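## Task

The cell is paused. Its log says: at 00:04:04 an older run (9139) threw away plate B38 but left that plate's lid sitting in LP1; at 00:10:56 the lid of R33 (nest N3) went to LP2; at 00:11:23 the lid of R83 (nest N2) went to LP4; at 00:11:50 the lid of R38 (nest N1) went to LP3; at 00:13:32 the dispenser failed and the run was aborted; at 00:13:47 auto-recovery put the LP3 lid onto N1; at 00:14:12 it put the LP4 lid onto N2; at 00:14:43 a watchdog halted auto-recovery. Lids carry no marks, so ownership comes only from this log. Give every plate its own lid, seated all the way down, and then press CONTINUE. Plates and the old run's lid must finish in their starting spots. If two or more plates in the nests lack lids, press CALL instead and leave every plate and lid as it began. Pressing RETRY, CONTINUE or SKIP while holding labware, or while a nest's plate is not seated or a lid there is not seated on its plate, fails the job. Anything held in place only by the robot at the end does not count. Finish with both grippers open and away from the labware; resting on the panel housing, the CALL key or the needed key is acceptable.

## Robot and tools

Robot: two six-joint arms, left_arm and right_arm, each ending in a parallel two-finger gripper with a wrist camera. Either arm may be used; the idle one can be parked out of the way. Deck labels mark nests (N1-N3) and lid parks (LP1-LP4) in no fixed layout, so find them in the images. The operator panel (PANEL) has four keys, left to right when facing it: RETRY (white), CONTINUE (green), SKIP (yellow), CALL (blue). The first three are go keys: the job ends as soon as one goes down. After CALL, the job ends when you stop acting. A key is pressed by pushing it until it latches.

Frame: one shared scene frame, origin on the table top midway between the arms, +z up, +x out over the table, left_arm on the +y side. Arm names are not image sides. Base poses: left_arm (-0.038, +0.328, +0.373) quat_wxyz (+0.975, -0.102, +0.188, +0.063); right_arm (-0.005, -0.282, +0.373) quat_wxyz (+0.977, +0.084, +0.197, +0.027). The mounting plates and the rear frame are fixed obstacles. The gripper's fingers point along its own +z and close along its own y; end_effector_position is the spot between the pads, roughly 1 cm short of the tips.

Row layout (used by both motion tools): one flat list of 16 numbers covering both arms, always all 16 even if one arm is idle: left_arm x, y, z, qw, qx, qy, qz, opening, then right_arm the same eight. x, y, z are an absolute target position in metres in the scene frame; the quaternion is an absolute target orientation, w first. Opening is a scale from -1 (closed) to +1 (fully open, 0.094 m), not metres. To keep an arm still, resend the exact pose and opening from the last result before it was meant to stop; to keep orientation steady, repeat the same quaternion rather than the drifting reported one.

execute_actions(actions): a list of actions; each action is a table of up to 15 rows, one row per 1/30 s step, and a short table repeats its final row to fill 15 steps. Each commanded pose is clipped per step to 70 mm and 16 degrees from the measured pose, so far targets take several actions. An action is rejected for both arms if a target lies over 0.6 m from that gripper's current position along any of its axes; a malformed action or a failing first action rejects the whole call. An empty list just returns state and images.

move(target, speed, blocking): target is one 16-number row of absolute poses; each gripper travels a straight line there, all arriving together, 0.5 to 10 s, cut off at 10 s. speed is top path speed in m/s, 0.002 to 0.5 (default 0.25); rotation is capped at twice that in rad/s. Opening is applied at the start. Faster contact hits harder, and aiming further past a contact presses harder. blocking=false returns after 0.5 s while motion continues; then use wait or stop before sending more motion. The result adds a move: line (done, off_target, moving, held, fault) with limits (paced = pose clipped, held = steps blocked by a check) and each gripper's distance from target.

wait(seconds): 0 to 10, lets time pass holding last commands; returns early if a running move finishes. stop(): brakes a running move; fingers keep moving. zoom_image(camera, region): camera is cam_high (672x504), cam_left_wrist or cam_right_wrist (616x616); region is [x0, y0, x1, y1] pixels, at most 504 by 504. read_manual gives only licence text. finished_scene(scene) ends scene 1 or 2 irreversibly and reports success.

Results: a state line gives each gripper's position and quaternion; Hand target lines show what the controller is now driving toward; grip_measured gives finger opening on the command scale (last joint value is metres). HELD marks blocked steps; pose unreachable means the clearance check altered a command; FAULT and MOTOR HOT lines warn of stops and heating. Motions often end a centimetre or more off, usually low; tiny commands of a few mm may do nothing. To hold something, command about 0.03 below grip_measured.

Order of work: read the log to decide which plate lacks its lid and which park holds that lid; confirm in images that only one nest plate is bare (if more, press CALL and change nothing). Open, descend on the lid, grip, lift, carry to the plate, lower until fully seated, open, lift clear. Then, with nothing gripped and all labware seated, press CONTINUE and leave the hand open and clear. Avoid: moving the old run's lid, dropping or flinging lids, knocking anything off the table, hard presses, arm-to-arm contact, holding loads long (heat), and pressing any go key too early or the wrong one.

Each tool is called after "Request:" as name(argument=value, ...) on one line, values as JSON.

## Session

Request:
execute_actions(actions=[])

Scene clock: 0.00 s.
left_arm: end_effector_position=(+0.4586, +0.4958, +0.2062) grip_measured=+1.000 end_effector_quat_wxyz=(+0.196, +0.310, +0.752, +0.547) | right_arm: end_effector_position=(+0.5099, -0.3622, +0.2574) grip_measured=+1.000 end_effector_quat_wxyz=(+0.381, -0.025, +0.924, +0.008)
Joint positions: left_arm=[ 0.007  2.124  0.687  1.549 -0.681  1.573  0.094] | right_arm=[-0.251  1.533  0.58   0.564 -0.129 -0.245  0.094]
Joint velocities: left_arm=[-0.024 -0.005 -0.012  0.007  0.022 -0.022  0.   ] | right_arm=[-0.005 -0.015  0.012 -0.007 -0.022  0.022  0.   ]
Hand target (left_arm): +0.458, +0.496, +0.207; +0.197, +0.310, +0.752, +0.548
Hand target (right_arm): +0.514, -0.363, +0.258; +0.385, -0.025, +0.923, +0.007

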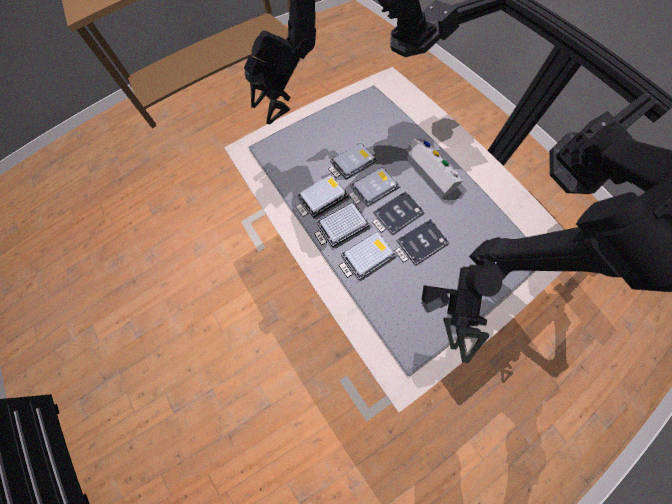

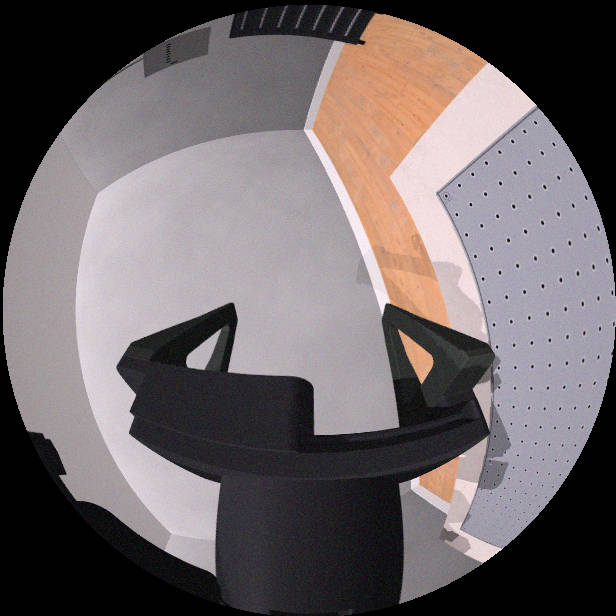

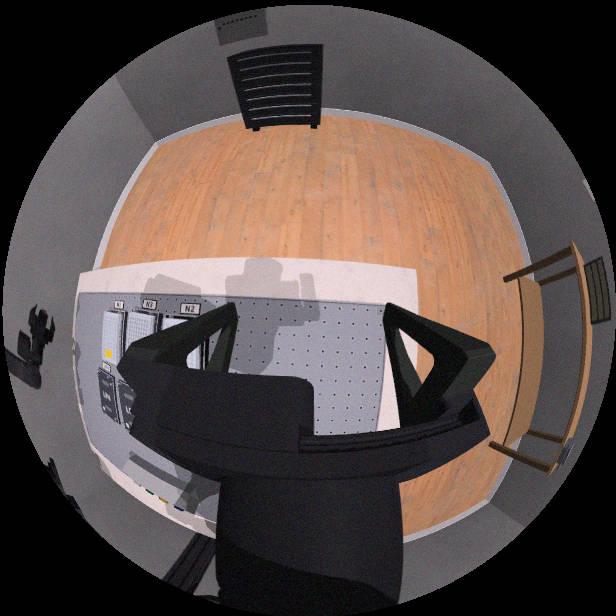

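Request:
zoom_image(camera="cam_high", region=[290, 130, 480, 290])

Request:
zoom_image(camera="cam_high", region=[320, 135, 410, 215])

Region (290, 130, 480, 290) of cam_high's 672x504 image, scaled by 2.653, with more detail than that image has; it fills the top 424 rows of this view, and the rest is white.

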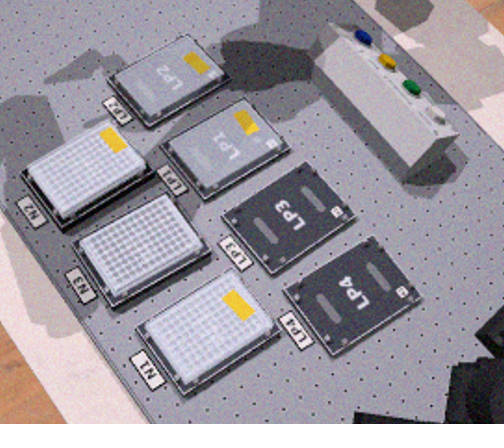

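Region (320, 135, 410, 215) of cam_high's 672x504 image, scaled by 5.600, with more detail than that image has.

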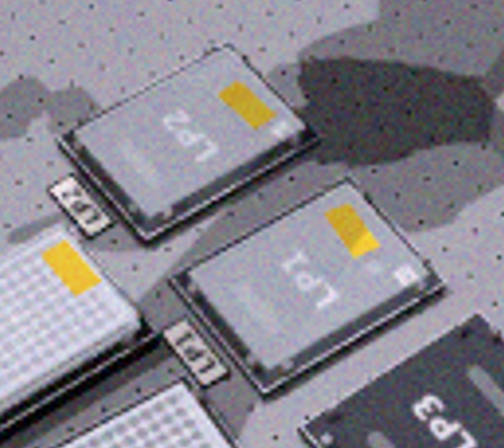

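Request:
zoom_image(camera="cam_high", region=[292, 168, 382, 252])

Request:
zoom_image(camera="cam_high", region=[330, 220, 410, 290])

Request:
zoom_image(camera="cam_high", region=[400, 130, 480, 205])

Region (292, 168, 382, 252) of cam_high's 672x504 image, scaled by 5.600, with more detail than that image has; it fills the top 470 rows of this view, and the rest is white.

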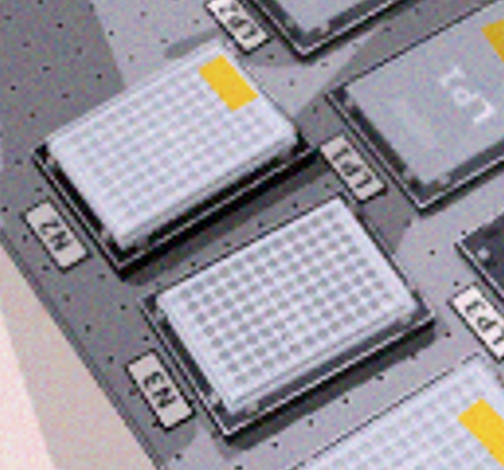

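Region (330, 220, 410, 290) of cam_high's 672x504 image, scaled by 6.300, with more detail than that image has; it fills the top 441 rows of this view, and the rest is white.

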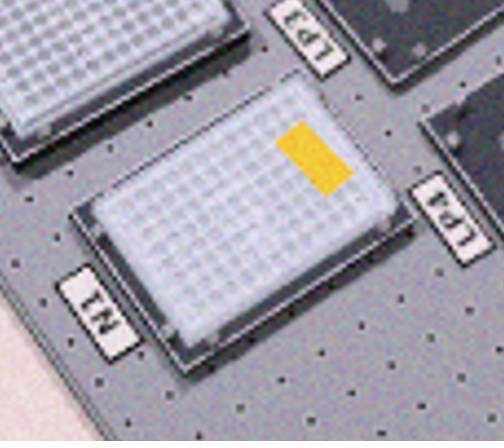

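Region (400, 130, 480, 205) of cam_high's 672x504 image, scaled by 6.300, with more detail than that image has; it fills the top 472 rows of this view, and the rest is white.

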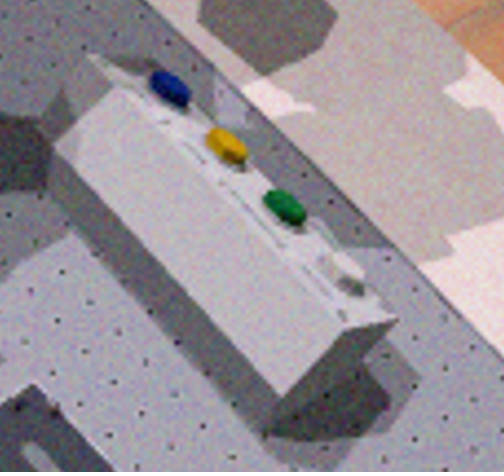

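Request:
move(target=[0.4586,0.4958,0.2062,0.196,0.310,0.752,0.547,1, 0.268,-0.202,0.15,0,0,1,0,1], speed=0.4)

Scene clock: 23.63 s.
left_arm: end_effector_position=(+0.4586, +0.4958, +0.2062) grip_measured=+1.000 end_effector_quat_wxyz=(+0.196, +0.310, +0.752, +0.547) | right_arm: end_effector_position=(+0.2682, -0.2074, +0.1505) grip_measured=+1.000 end_effector_quat_wxyz=(+0.005, -0.007, +1.000, -0.001)
Joint positions: left_arm=[ 0.007  2.124  0.687  1.549 -0.681  1.573  0.094] | right_arm=[0.214 1.773 0.445 0.12  0.257 0.208 0.094]
Joint velocities: left_arm=[-0.005 -0.005 -0.002 -0.002 -0.051 -0.007  0.   ] | right_arm=[-0.005 -0.005 -0.002  0.002 -0.022  0.007  0.   ]
Hand target (left_arm): +0.459, +0.496, +0.206; +0.196, +0.310, +0.752, +0.547
Hand target (right_arm): +0.268, -0.205, +0.150; +0.003, -0.004, +1.000, -0.002
Off the commanded pose (left_arm): 0.000 m, 0 deg.
Off the commanded pose (right_arm): 0.005 m, 1 deg.
move: done
camera_calibration (this result's frames):
cam_right_wrist: T_world_to_cam=[[0.00528293, -0.999951, -0.00836037, -0.207164], [-0.812296, -0.00916729, 0.583173, 0.129047], [-0.583221, 0.00371023, -0.812305, 0.399928], [0, 0, 0, 1]] pos_world=[0.339166, -0.207455, 0.247875]

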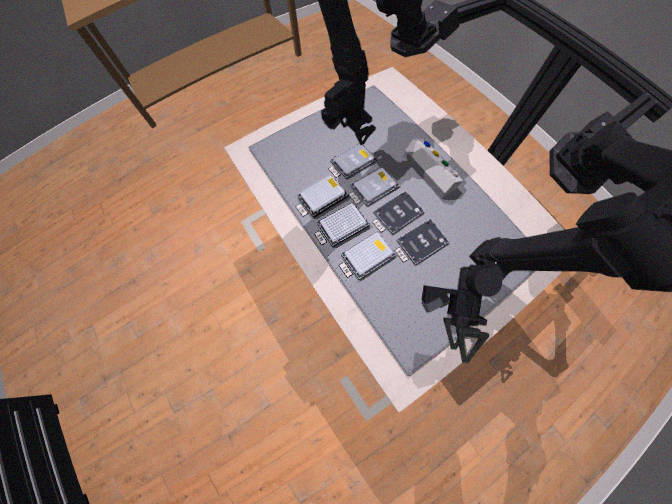

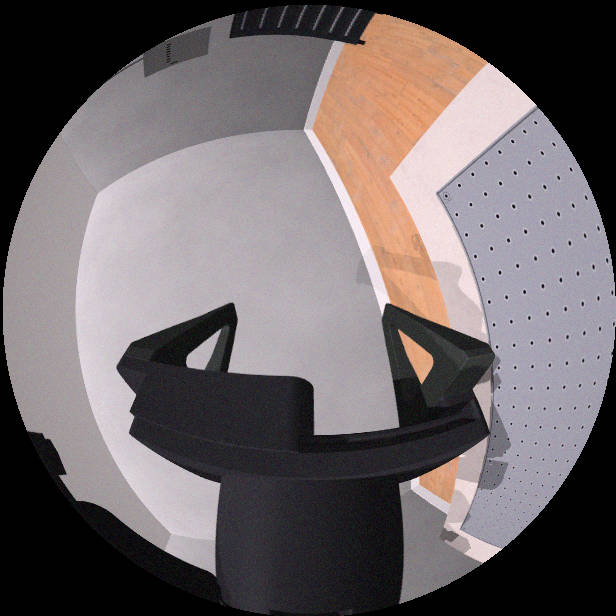

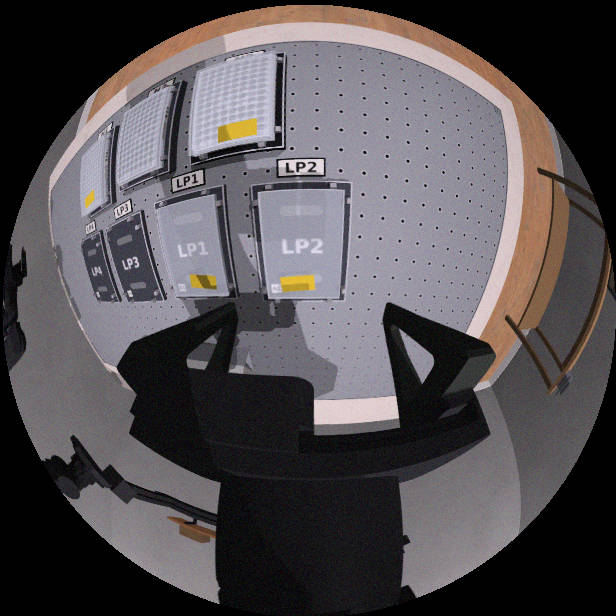

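Request:
zoom_image(camera="cam_right_wrist", region=[230, 150, 390, 320])

Request:
zoom_image(camera="cam_right_wrist", region=[70, 30, 310, 230])

Region (230, 150, 390, 320) of cam_right_wrist's 616x616 image, scaled by 2.965, with more detail than that image has; it fills the left 474 columns of this view, and the rest is white.

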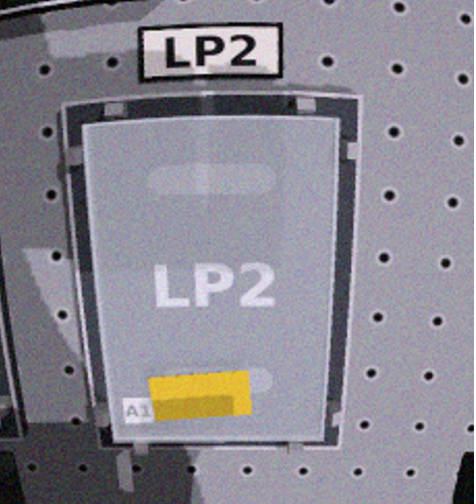

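Region (70, 30, 310, 230) of cam_right_wrist's 616x616 image, scaled by 2.100, with more detail than that image has.

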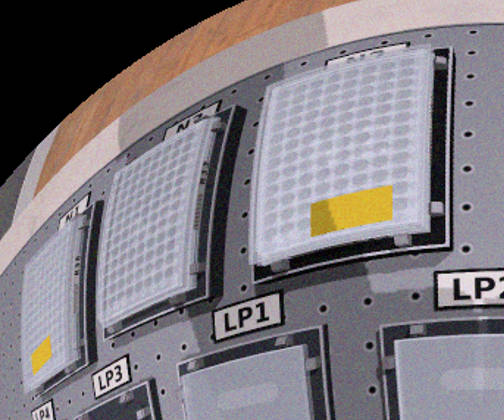

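Request:
move(target=[0.4586,0.4958,0.2062,0.196,0.310,0.752,0.547,1, 0.264,-0.197,0.065,0,0,1,0,1], speed=0.2)

Scene clock: 41.73 s.
left_arm: end_effector_position=(+0.4586, +0.4958, +0.2062) grip_measured=+1.000 end_effector_quat_wxyz=(+0.196, +0.310, +0.752, +0.547) | right_arm: end_effector_position=(+0.2585, -0.1917, +0.0689) grip_measured=+1.000 end_effector_quat_wxyz=(-0.006, -0.005, +1.000, -0.000)
Joint positions: left_arm=[ 0.007  2.124  0.687  1.549 -0.681  1.573  0.094] | right_arm=[0.199 2.11  0.564 0.319 0.246 0.202 0.094]
Joint velocities: left_arm=[-0.005 -0.015 -0.002  0.002  0.051 -0.051  0.   ] | right_arm=[-0.015 -0.005  0.022 -0.002  0.037  0.022  0.   ]
Hand target (left_arm): +0.459, +0.496, +0.206; +0.196, +0.310, +0.752, +0.547
Hand target (right_arm): +0.265, -0.197, +0.066; -0.000, -0.000, +1.000, -0.000
Off the commanded pose (left_arm): 0.000 m, 0 deg.
Off the commanded pose (right_arm): 0.009 m, 1 deg.
move: done
camera_calibration (this result's frames):
cam_right_wrist: T_world_to_cam=[[0.00192805, -0.999952, -0.00957326, -0.19113], [-0.79909, -0.00729616, 0.601168, 0.164651], [-0.601209, 0.00649081, -0.799066, 0.332161], [0, 0, 0, 1]] pos_world=[0.331637, -0.192076, 0.164606]

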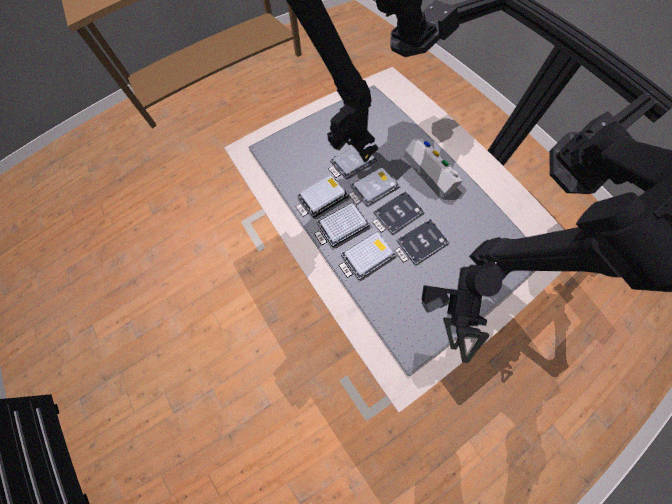

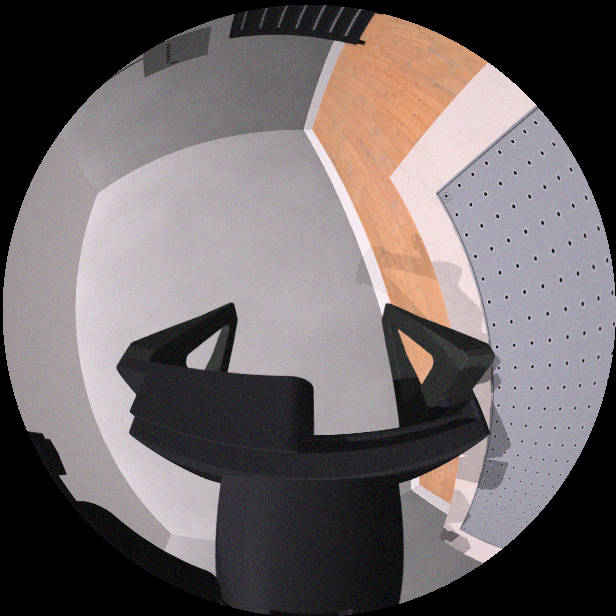

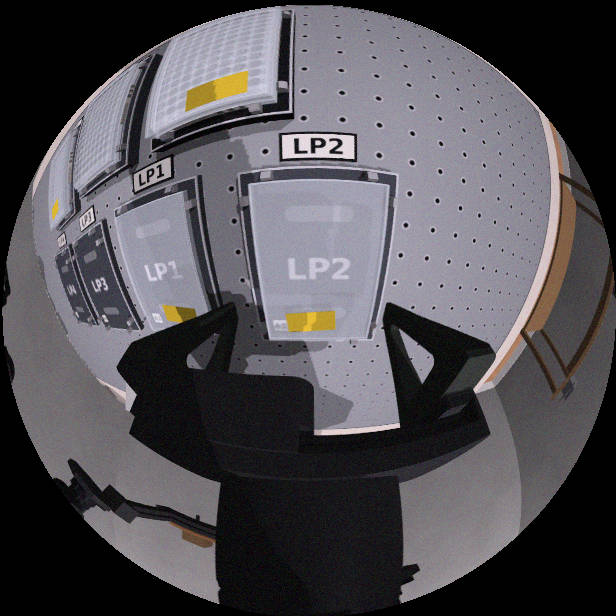

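Request:
zoom_image(camera="cam_right_wrist", region=[220, 160, 410, 350])

Region (220, 160, 410, 350) of cam_right_wrist's 616x616 image, scaled by 2.653, with more detail than that image has.

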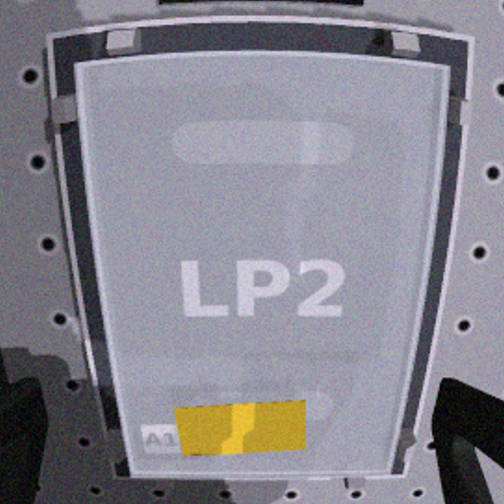

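Request:
move(target=[0.4586,0.4958,0.2062,0.196,0.310,0.752,0.547,1, 0.267,-0.202,0.054,0,-0.015,1,0,1], speed=0.03)

Scene clock: 58.00 s.
left_arm: end_effector_position=(+0.4586, +0.4958, +0.2062) grip_measured=+1.000 end_effector_quat_wxyz=(+0.196, +0.310, +0.752, +0.547) | right_arm: end_effector_position=(+0.2667, -0.1964, +0.0604) grip_measured=+1.000 end_effector_quat_wxyz=(+0.000, -0.017, +1.000, +0.001)
Joint positions: left_arm=[ 0.007  2.124  0.687  1.549 -0.681  1.573  0.094] | right_arm=[0.174 2.129 0.584 0.338 0.237 0.151 0.094]
Joint velocities: left_arm=[-0.005  0.015 -0.012 -0.022 -0.007 -0.007  0.   ] | right_arm=[ 0.005 -0.015  0.002 -0.002 -0.066  0.007  0.   ]
Hand target (left_arm): +0.459, +0.496, +0.206; +0.196, +0.310, +0.752, +0.547
Hand target (right_arm): +0.267, -0.202, +0.054; -0.001, -0.015, +1.000, -0.000
Off the commanded pose (left_arm): 0.000 m, 0 deg.
Off the commanded pose (right_arm): 0.009 m, 0 deg.
move: done
camera_calibration (this result's frames):
cam_right_wrist: T_world_to_cam=[[0.025421, -0.999603, -0.0121383, -0.201975], [-0.805881, -0.0276762, 0.59143, 0.174644], [-0.591531, -0.00525275, -0.806265, 0.325918], [0, 0, 0, 1]] pos_world=[0.338667, -0.195349, 0.157035]

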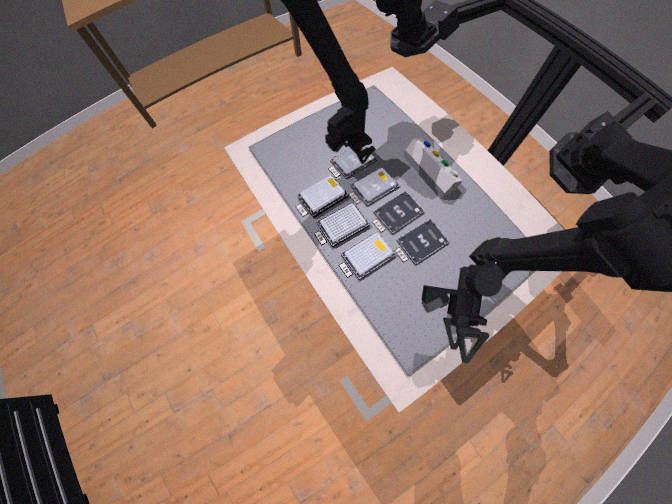

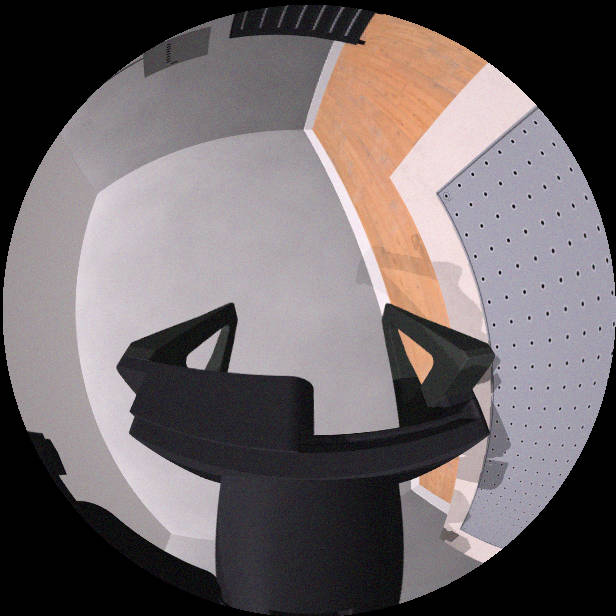

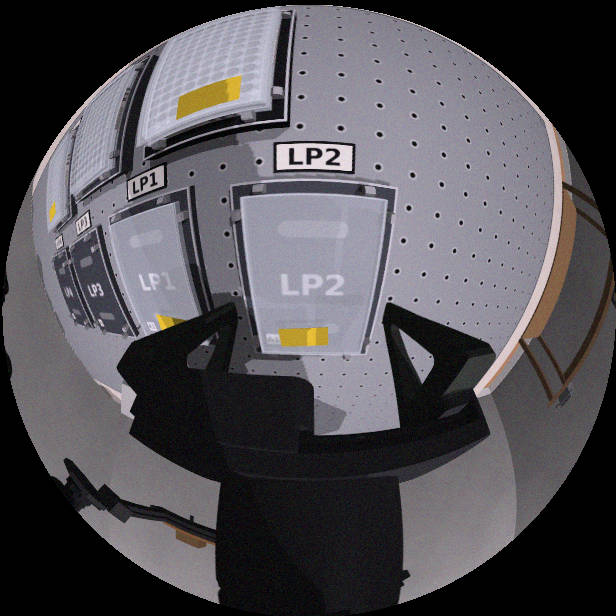

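Request:
move(target=[0.4586,0.4958,0.2062,0.196,0.310,0.752,0.547,1, 0.265,-0.205,0.043,0,-0.015,1,0,1], speed=0.03)

Scene clock: 61.83 s.
left_arm: end_effector_position=(+0.4586, +0.4958, +0.2062) grip_measured=+1.000 end_effector_quat_wxyz=(+0.196, +0.310, +0.752, +0.547) | right_arm: end_effector_position=(+0.2647, -0.1994, +0.0494) grip_measured=+1.000 end_effector_quat_wxyz=(+0.000, -0.018, +1.000, +0.001)
Joint positions: left_arm=[ 0.007  2.124  0.687  1.549 -0.681  1.573  0.094] | right_arm=[0.158 2.168 0.597 0.367 0.231 0.133 0.094]
Joint velocities: left_arm=[-0.005 -0.015 -0.012  0.007  0.051  0.081  0.   ] | right_arm=[ 0.005 -0.005 -0.007 -0.002 -0.007 -0.022  0.   ]
Hand target (left_arm): +0.459, +0.496, +0.206; +0.196, +0.310, +0.752, +0.547
Hand target (right_arm): +0.265, -0.205, +0.043; -0.000, -0.015, +1.000, -0.000
Off the commanded pose (left_arm): 0.000 m, 0 deg.
Off the commanded pose (right_arm): 0.009 m, 0 deg.
move: done
camera_calibration (this result's frames):
cam_right_wrist: T_world_to_cam=[[0.0279904, -0.999535, -0.0121279, -0.2057], [-0.805731, -0.0297406, 0.591534, 0.178934], [-0.591619, -0.00678543, -0.806189, 0.315558], [0, 0, 0, 1]] pos_world=[0.336621, -0.198142, 0.14606]

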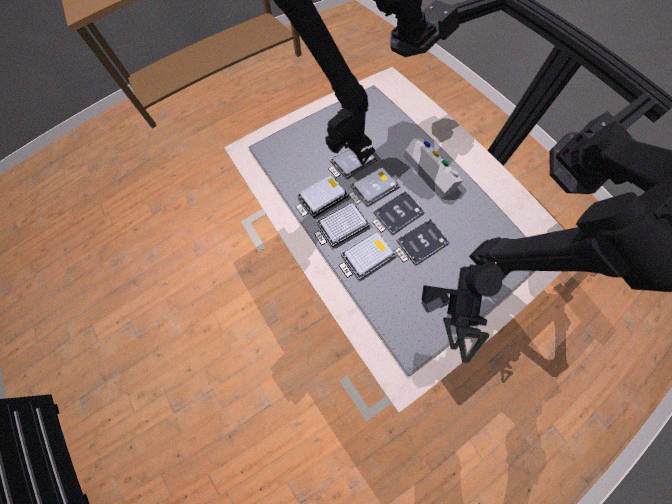

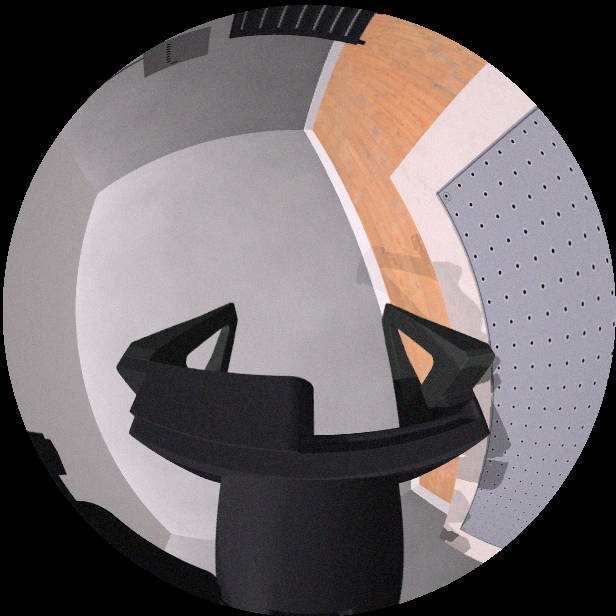

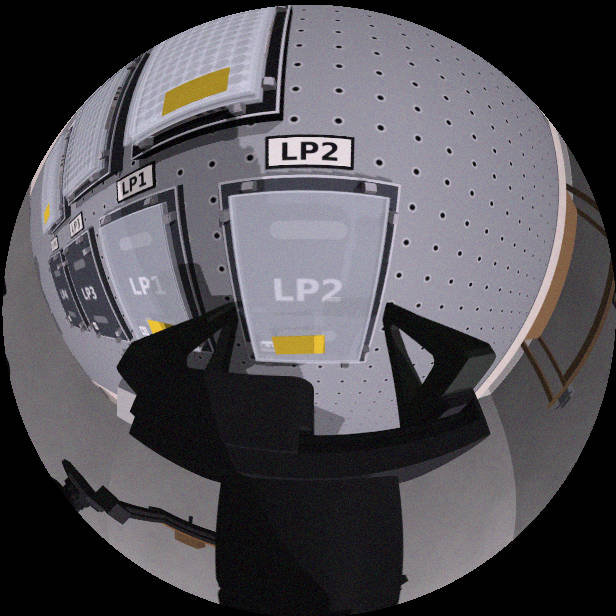

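Request:
zoom_image(camera="cam_right_wrist", region=[205, 165, 415, 375])

Region (205, 165, 415, 375) of cam_right_wrist's 616x616 image, scaled by 2.400, with more detail than that image has.

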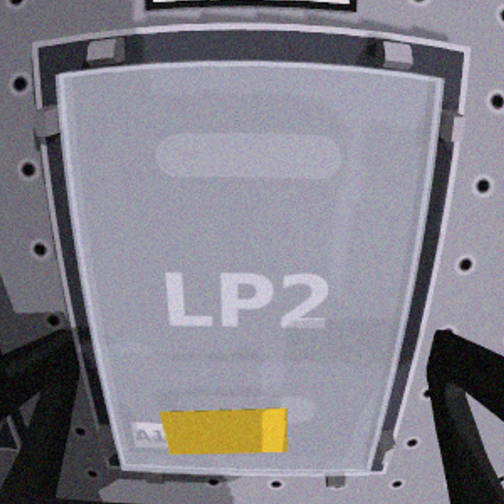

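Request:
zoom_image(camera="cam_right_wrist", region=[220, 275, 280, 335])

Request:
zoom_image(camera="cam_right_wrist", region=[345, 275, 405, 335])

Region (220, 275, 280, 335) of cam_right_wrist's 616x616 image, scaled by 8.400, with more detail than that image has.

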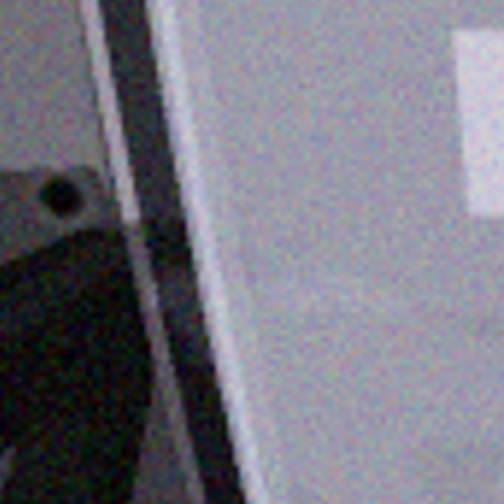

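Region (345, 275, 405, 335) of cam_right_wrist's 616x616 image, scaled by 8.400, with more detail than that image has.

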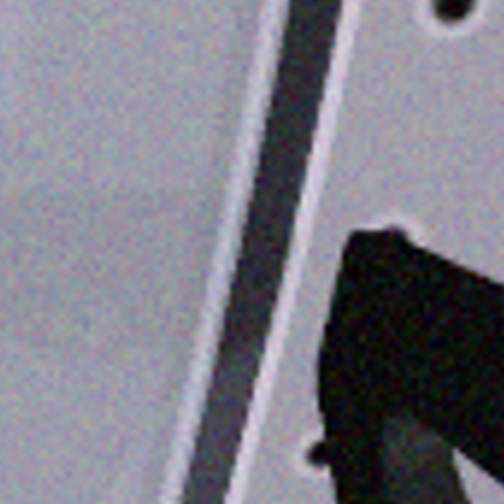

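Request:
move(target=[0.4586,0.4958,0.2062,0.196,0.310,0.752,0.547,1, 0.265,-0.203,0.034,0,-0.013,1,0,1], speed=0.02)

Request:
zoom_image(camera="cam_right_wrist", region=[205, 165, 415, 375])

Scene clock: 79.73 s.
left_arm: end_effector_position=(+0.4586, +0.4958, +0.2062) grip_measured=+1.000 end_effector_quat_wxyz=(+0.196, +0.310, +0.752, +0.547) | right_arm: end_effector_position=(+0.2649, -0.1971, +0.0406) grip_measured=+1.000 end_effector_quat_wxyz=(+0.000, -0.019, +1.000, +0.001)
Joint positions: left_arm=[ 0.007  2.124  0.687  1.549 -0.681  1.573  0.094] | right_arm=[0.158 2.199 0.615 0.379 0.231 0.132 0.094]
Joint velocities: left_arm=[-0.015  0.005 -0.012 -0.012 -0.051 -0.007  0.   ] | right_arm=[-0.005  0.005 -0.002 -0.012 -0.037 -0.007  0.   ]
Hand target (left_arm): +0.459, +0.496, +0.206; +0.196, +0.310, +0.752, +0.547
Hand target (right_arm): +0.265, -0.203, +0.034; -0.000, -0.013, +1.000, -0.000
Off the commanded pose (left_arm): 0.000 m, 0 deg.
Off the commanded pose (right_arm): 0.009 m, 1 deg.
move: done
camera_calibration (this result's frames):
cam_right_wrist: T_world_to_cam=[[0.02905, -0.999499, -0.0125569, -0.203824], [-0.80588, -0.0308508, 0.591275, 0.184265], [-0.591366, -0.00705719, -0.806372, 0.308466], [0, 0, 0, 1]] pos_world=[0.336833, -0.195861, 0.137227]

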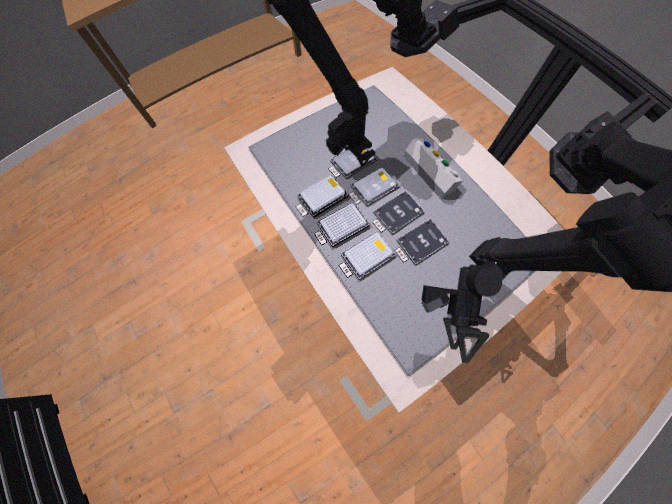

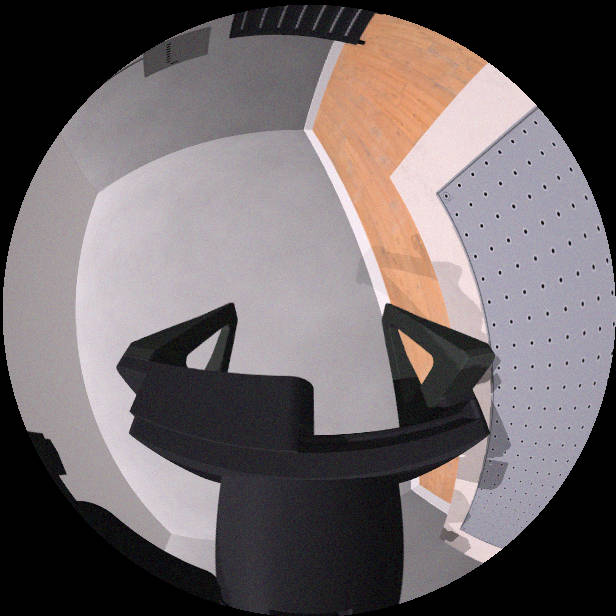

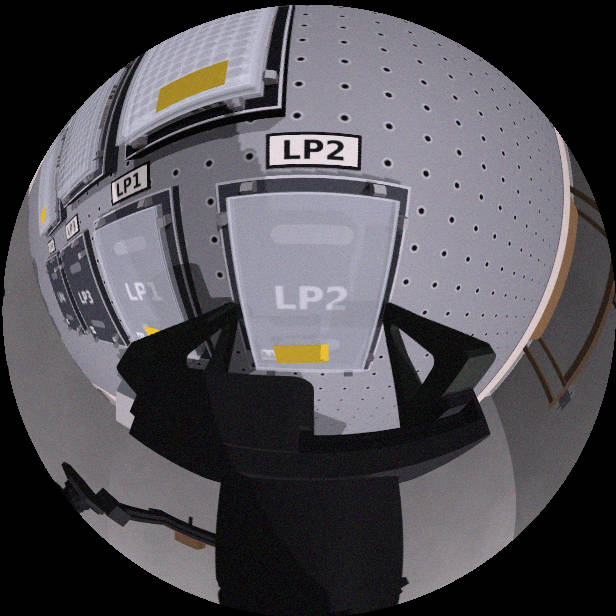

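Region (205, 165, 415, 375) of cam_right_wrist's 616x616 image, scaled by 2.400, with more detail than that image has.

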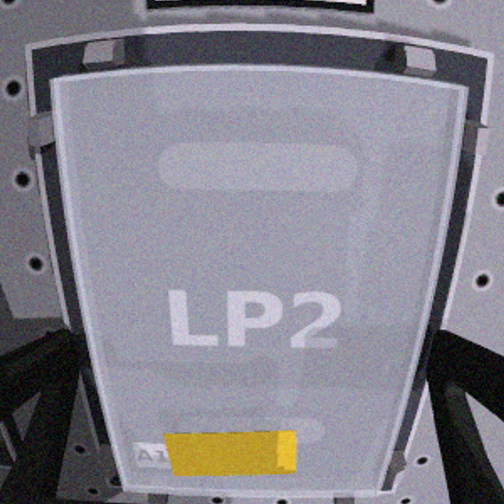

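Request:
execute_actions(actions=[[[0.4586,0.4958,0.2062,0.196,0.310,0.752,0.547,1, 0.265,-0.203,0.034,0,-0.013,1,0,0.9],[0.4586,0.4958,0.2062,0.196,0.310,0.752,0.547,1, 0.265,-0.203,0.034,0,-0.013,1,0,0.87],[0.4586,0.4958,0.2062,0.196,0.310,0.752,0.547,1, 0.265,-0.203,0.034,0,-0.013,1,0,0.85],[0.4586,0.4958,0.2062,0.196,0.310,0.752,0.547,1, 0.265,-0.203,0.034,0,-0.013,1,0,0.83],[0.4586,0.4958,0.2062,0.196,0.310,0.752,0.547,1, 0.265,-0.203,0.034,0,-0.013,1,0,0.81],[0.4586,0.4958,0.2062,0.196,0.310,0.752,0.547,1, 0.265,-0.203,0.034,0,-0.013,1,0,0.79],[0.4586,0.4958,0.2062,0.196,0.310,0.752,0.547,1, 0.265,-0.203,0.034,0,-0.013,1,0,0.77],[0.4586,0.4958,0.2062,0.196,0.310,0.752,0.547,1, 0.265,-0.203,0.034,0,-0.013,1,0,0.75]]])

Request:
zoom_image(camera="cam_right_wrist", region=[205, 165, 415, 375])

Scene clock: 87.67 s.
left_arm: end_effector_position=(+0.4586, +0.4958, +0.2062) grip_measured=+1.000 end_effector_quat_wxyz=(+0.196, +0.310, +0.752, +0.547) | right_arm: end_effector_position=(+0.2649, -0.1971, +0.0406) grip_measured=+0.793 end_effector_quat_wxyz=(+0.000, -0.019, +1.000, +0.001)
Joint positions: left_arm=[ 0.007  2.124  0.687  1.549 -0.681  1.573  0.094] | right_arm=[0.158 2.199 0.615 0.379 0.231 0.132 0.084]
Joint velocities: left_arm=[-0.015  0.005  0.007  0.002  0.022  0.007  0.   ] | right_arm=[-0.015 -0.005  0.007  0.012 -0.066 -0.037 -0.001]
Hand target (left_arm): +0.459, +0.496, +0.206; +0.196, +0.310, +0.752, +0.547
Hand target (right_arm): +0.265, -0.203, +0.034; -0.000, -0.013, +1.000, -0.000
Off the commanded pose (left_arm): 0.000 m, 0 deg.
Off the commanded pose (right_arm): 0.009 m, 1 deg.
Step readings (end_effector_position):
0: left_arm (+0.4586, +0.4958, +0.2062) | right_arm (+0.2649, -0.1971, +0.0406)
1: left_arm (+0.4586, +0.4958, +0.2062) | right_arm (+0.2649, -0.1971, +0.0406)
2: left_arm (+0.4586, +0.4958, +0.2062) | right_arm (+0.2649, -0.1971, +0.0406)
4: left_arm (+0.4586, +0.4958, +0.2062) | right_arm (+0.2649, -0.1971, +0.0406)
8: left_arm (+0.4586, +0.4958, +0.2062) | right_arm (+0.2649, -0.1971, +0.0406)
15: end_effector_position above
camera_calibration (this result's frames):
cam_right_wrist: T_world_to_cam=[[0.02905, -0.999499, -0.0125569, -0.203824], [-0.80588, -0.0308508, 0.591275, 0.184265], [-0.591366, -0.00705719, -0.806372, 0.308466], [0, 0, 0, 1]] pos_world=[0.336833, -0.195861, 0.137227]

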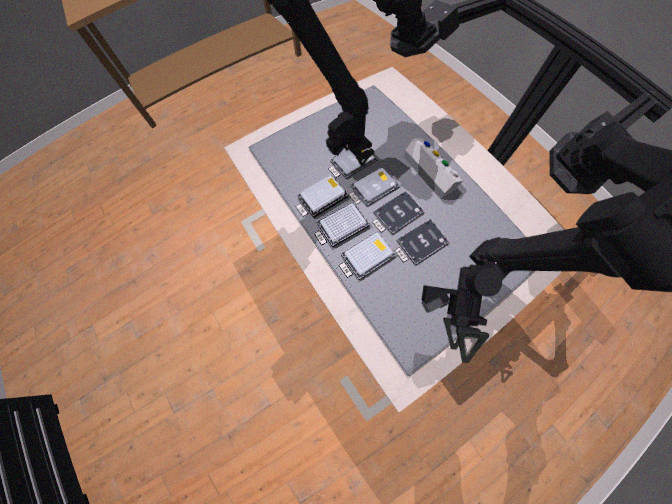

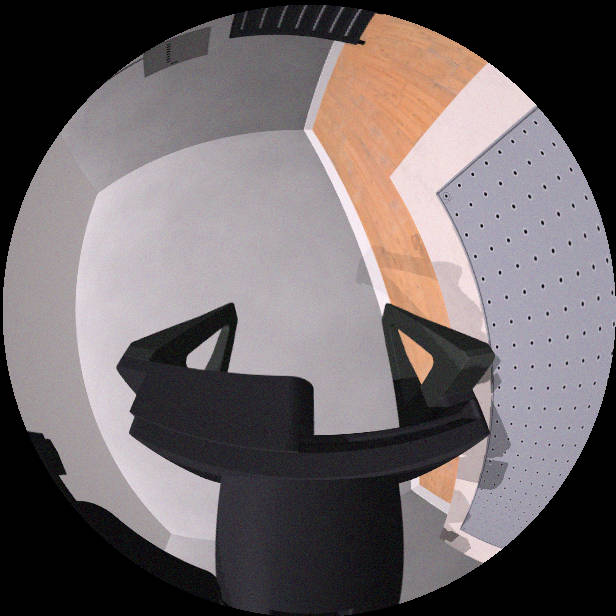

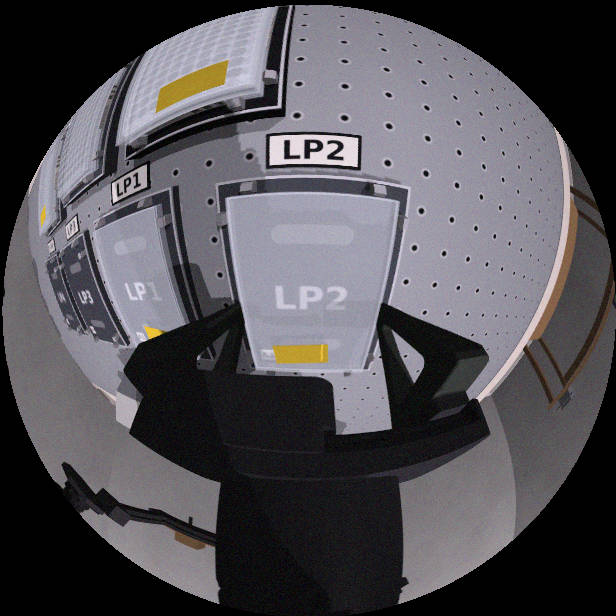

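Region (205, 165, 415, 375) of cam_right_wrist's 616x616 image, scaled by 2.400, with more detail than that image has.

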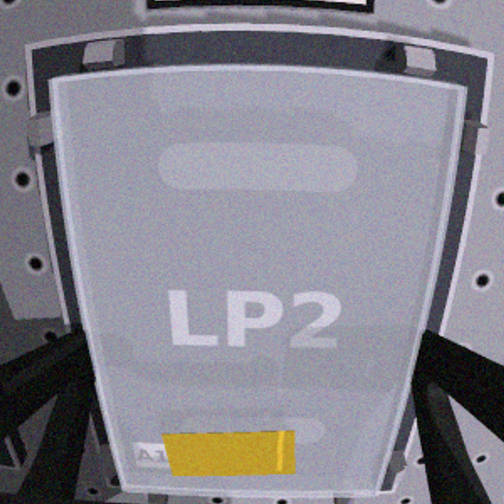

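Request:
move(target=[0.4586,0.4958,0.2062,0.196,0.310,0.752,0.547,1, 0.265,-0.199,0.10,0,-0.015,1,0,0.755], speed=0.08)

Request:
move(target=[0.4586,0.4958,0.2062,0.196,0.310,0.752,0.547,1, 0.40,0.0,0.105,0,-0.015,1,0,0.755], speed=0.2)

Scene clock: 93.37 s.
left_arm: end_effector_position=(+0.4586, +0.4958, +0.2062) grip_measured=+1.000 end_effector_quat_wxyz=(+0.196, +0.310, +0.752, +0.547) | right_arm: end_effector_position=(+0.2736, -0.2028, +0.0952) grip_measured=+0.793 end_effector_quat_wxyz=(+0.007, -0.011, +1.000, +0.000)
Joint positions: left_arm=[ 0.007  2.124  0.687  1.549 -0.681  1.573  0.094] | right_arm=[0.179 1.995 0.528 0.272 0.244 0.164 0.084]
Joint velocities: left_arm=[-0.015 -0.024  0.007 -0.022 -0.022 -0.051  0.   ] | right_arm=[-0.005  0.005 -0.007  0.007 -0.007  0.007 -0.002]
Hand target (left_arm): +0.459, +0.496, +0.206; +0.196, +0.310, +0.752, +0.547
Hand target (right_arm): +0.264, -0.200, +0.099; +0.000, -0.015, +1.000, +0.000
Off the commanded pose (left_arm): 0.000 m, 0 deg.
Off the commanded pose (right_arm): 0.011 m, 1 deg.
move: off_target (right_arm)
camera_calibration (this result's frames):
cam_right_wrist: T_world_to_cam=[[0.0143259, -0.999847, -0.009996, -0.205376], [-0.81455, -0.0174678, 0.57983, 0.164978], [-0.579916, -0.000164346, -0.814676, 0.356635], [0, 0, 0, 1]] pos_world=[0.344143, -0.202405, 0.19283]

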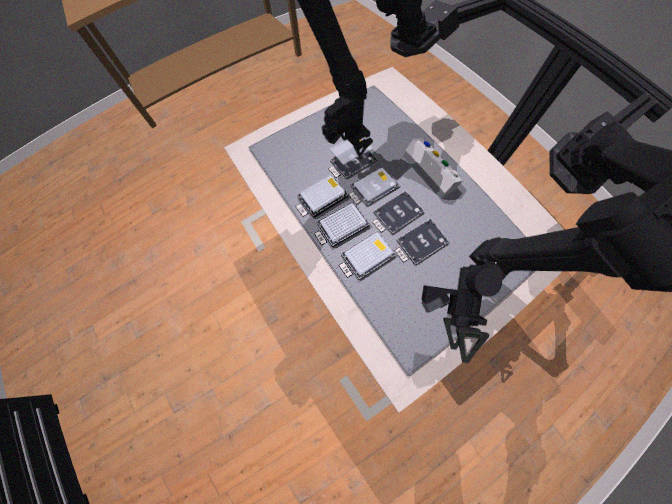

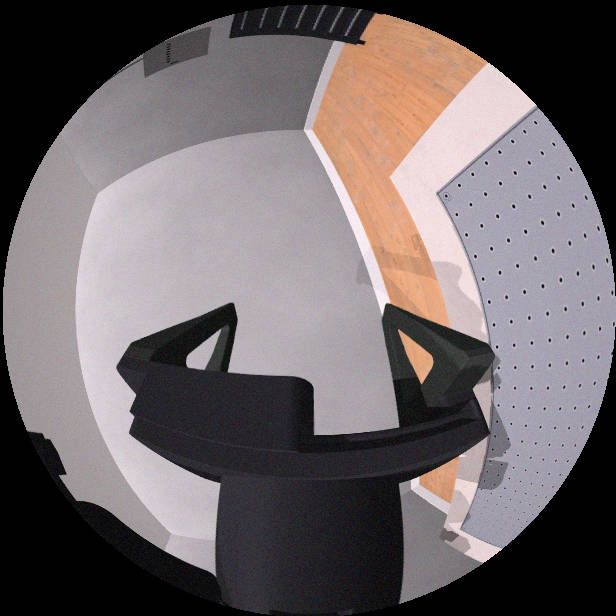

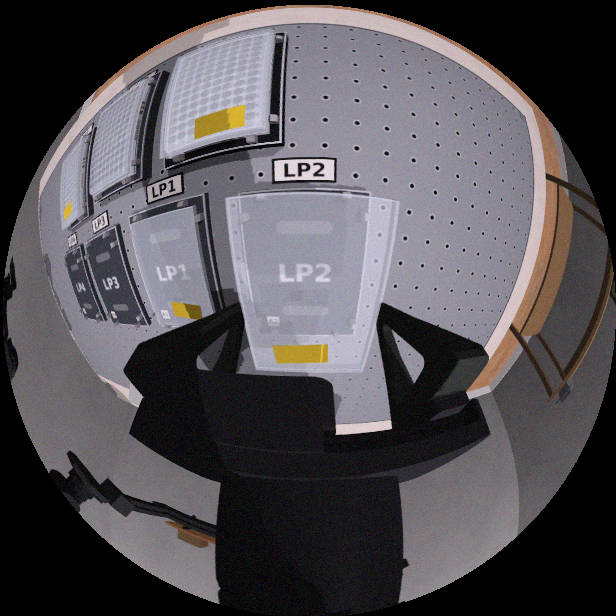

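Scene clock: 95.10 s.
left_arm: end_effector_position=(+0.4586, +0.4958, +0.2062) grip_measured=+1.000 end_effector_quat_wxyz=(+0.196, +0.310, +0.752, +0.547) | right_arm: end_effector_position=(+0.4057, -0.0043, +0.1116) grip_measured=+0.793 end_effector_quat_wxyz=(+0.009, -0.013, +1.000, +0.006)
Joint positions: left_arm=[ 0.007  2.124  0.687  1.549 -0.681  1.573  0.094] | right_arm=[ 0.52   2.092  1.101 -0.297  0.345  0.496  0.084]
Joint velocities: left_arm=[ 0.005 -0.005  0.012  0.002  0.007  0.066  0.   ] | right_arm=[-0.005 -0.005 -0.012  0.007  0.022 -0.022  0.001]
Hand target (left_arm): +0.459, +0.496, +0.206; +0.196, +0.310, +0.752, +0.547
Hand target (right_arm): +0.399, +0.001, +0.106; +0.002, -0.015, +1.000, +0.002
Off the commanded pose (left_arm): 0.000 m, 0 deg.
Off the commanded pose (right_arm): 0.010 m, 1 deg.
move: done
camera_calibration (this result's frames):
cam_right_wrist: T_world_to_cam=[[0.017507, -0.99961, -0.0217449, -0.00855193], [-0.815766, -0.0268554, 0.577758, 0.267206], [-0.578117, 0.00762397, -0.815919, 0.446064], [0, 0, 0, 1]] pos_world=[0.476004, -0.00477346, 0.209385]

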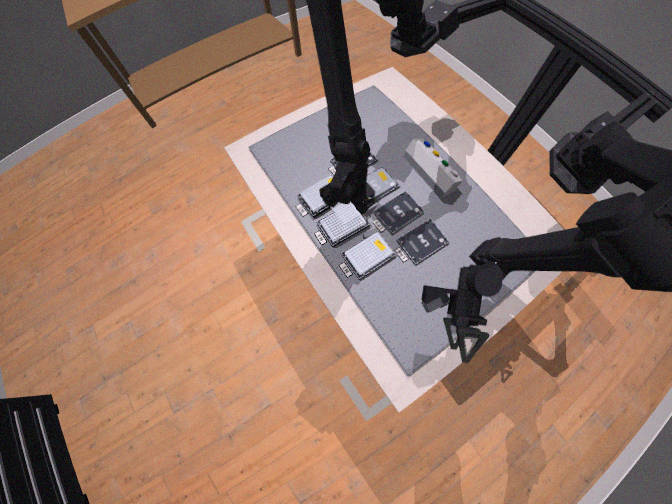

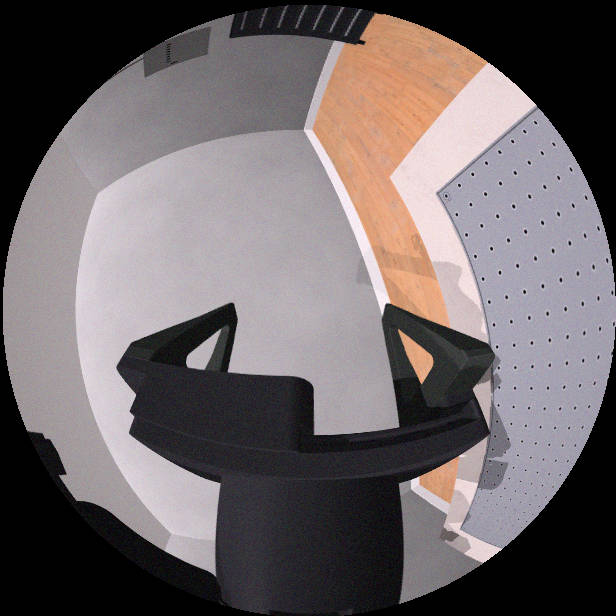

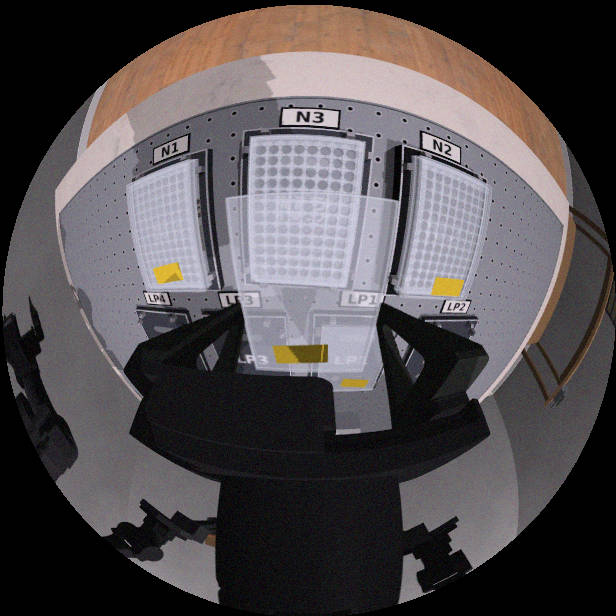

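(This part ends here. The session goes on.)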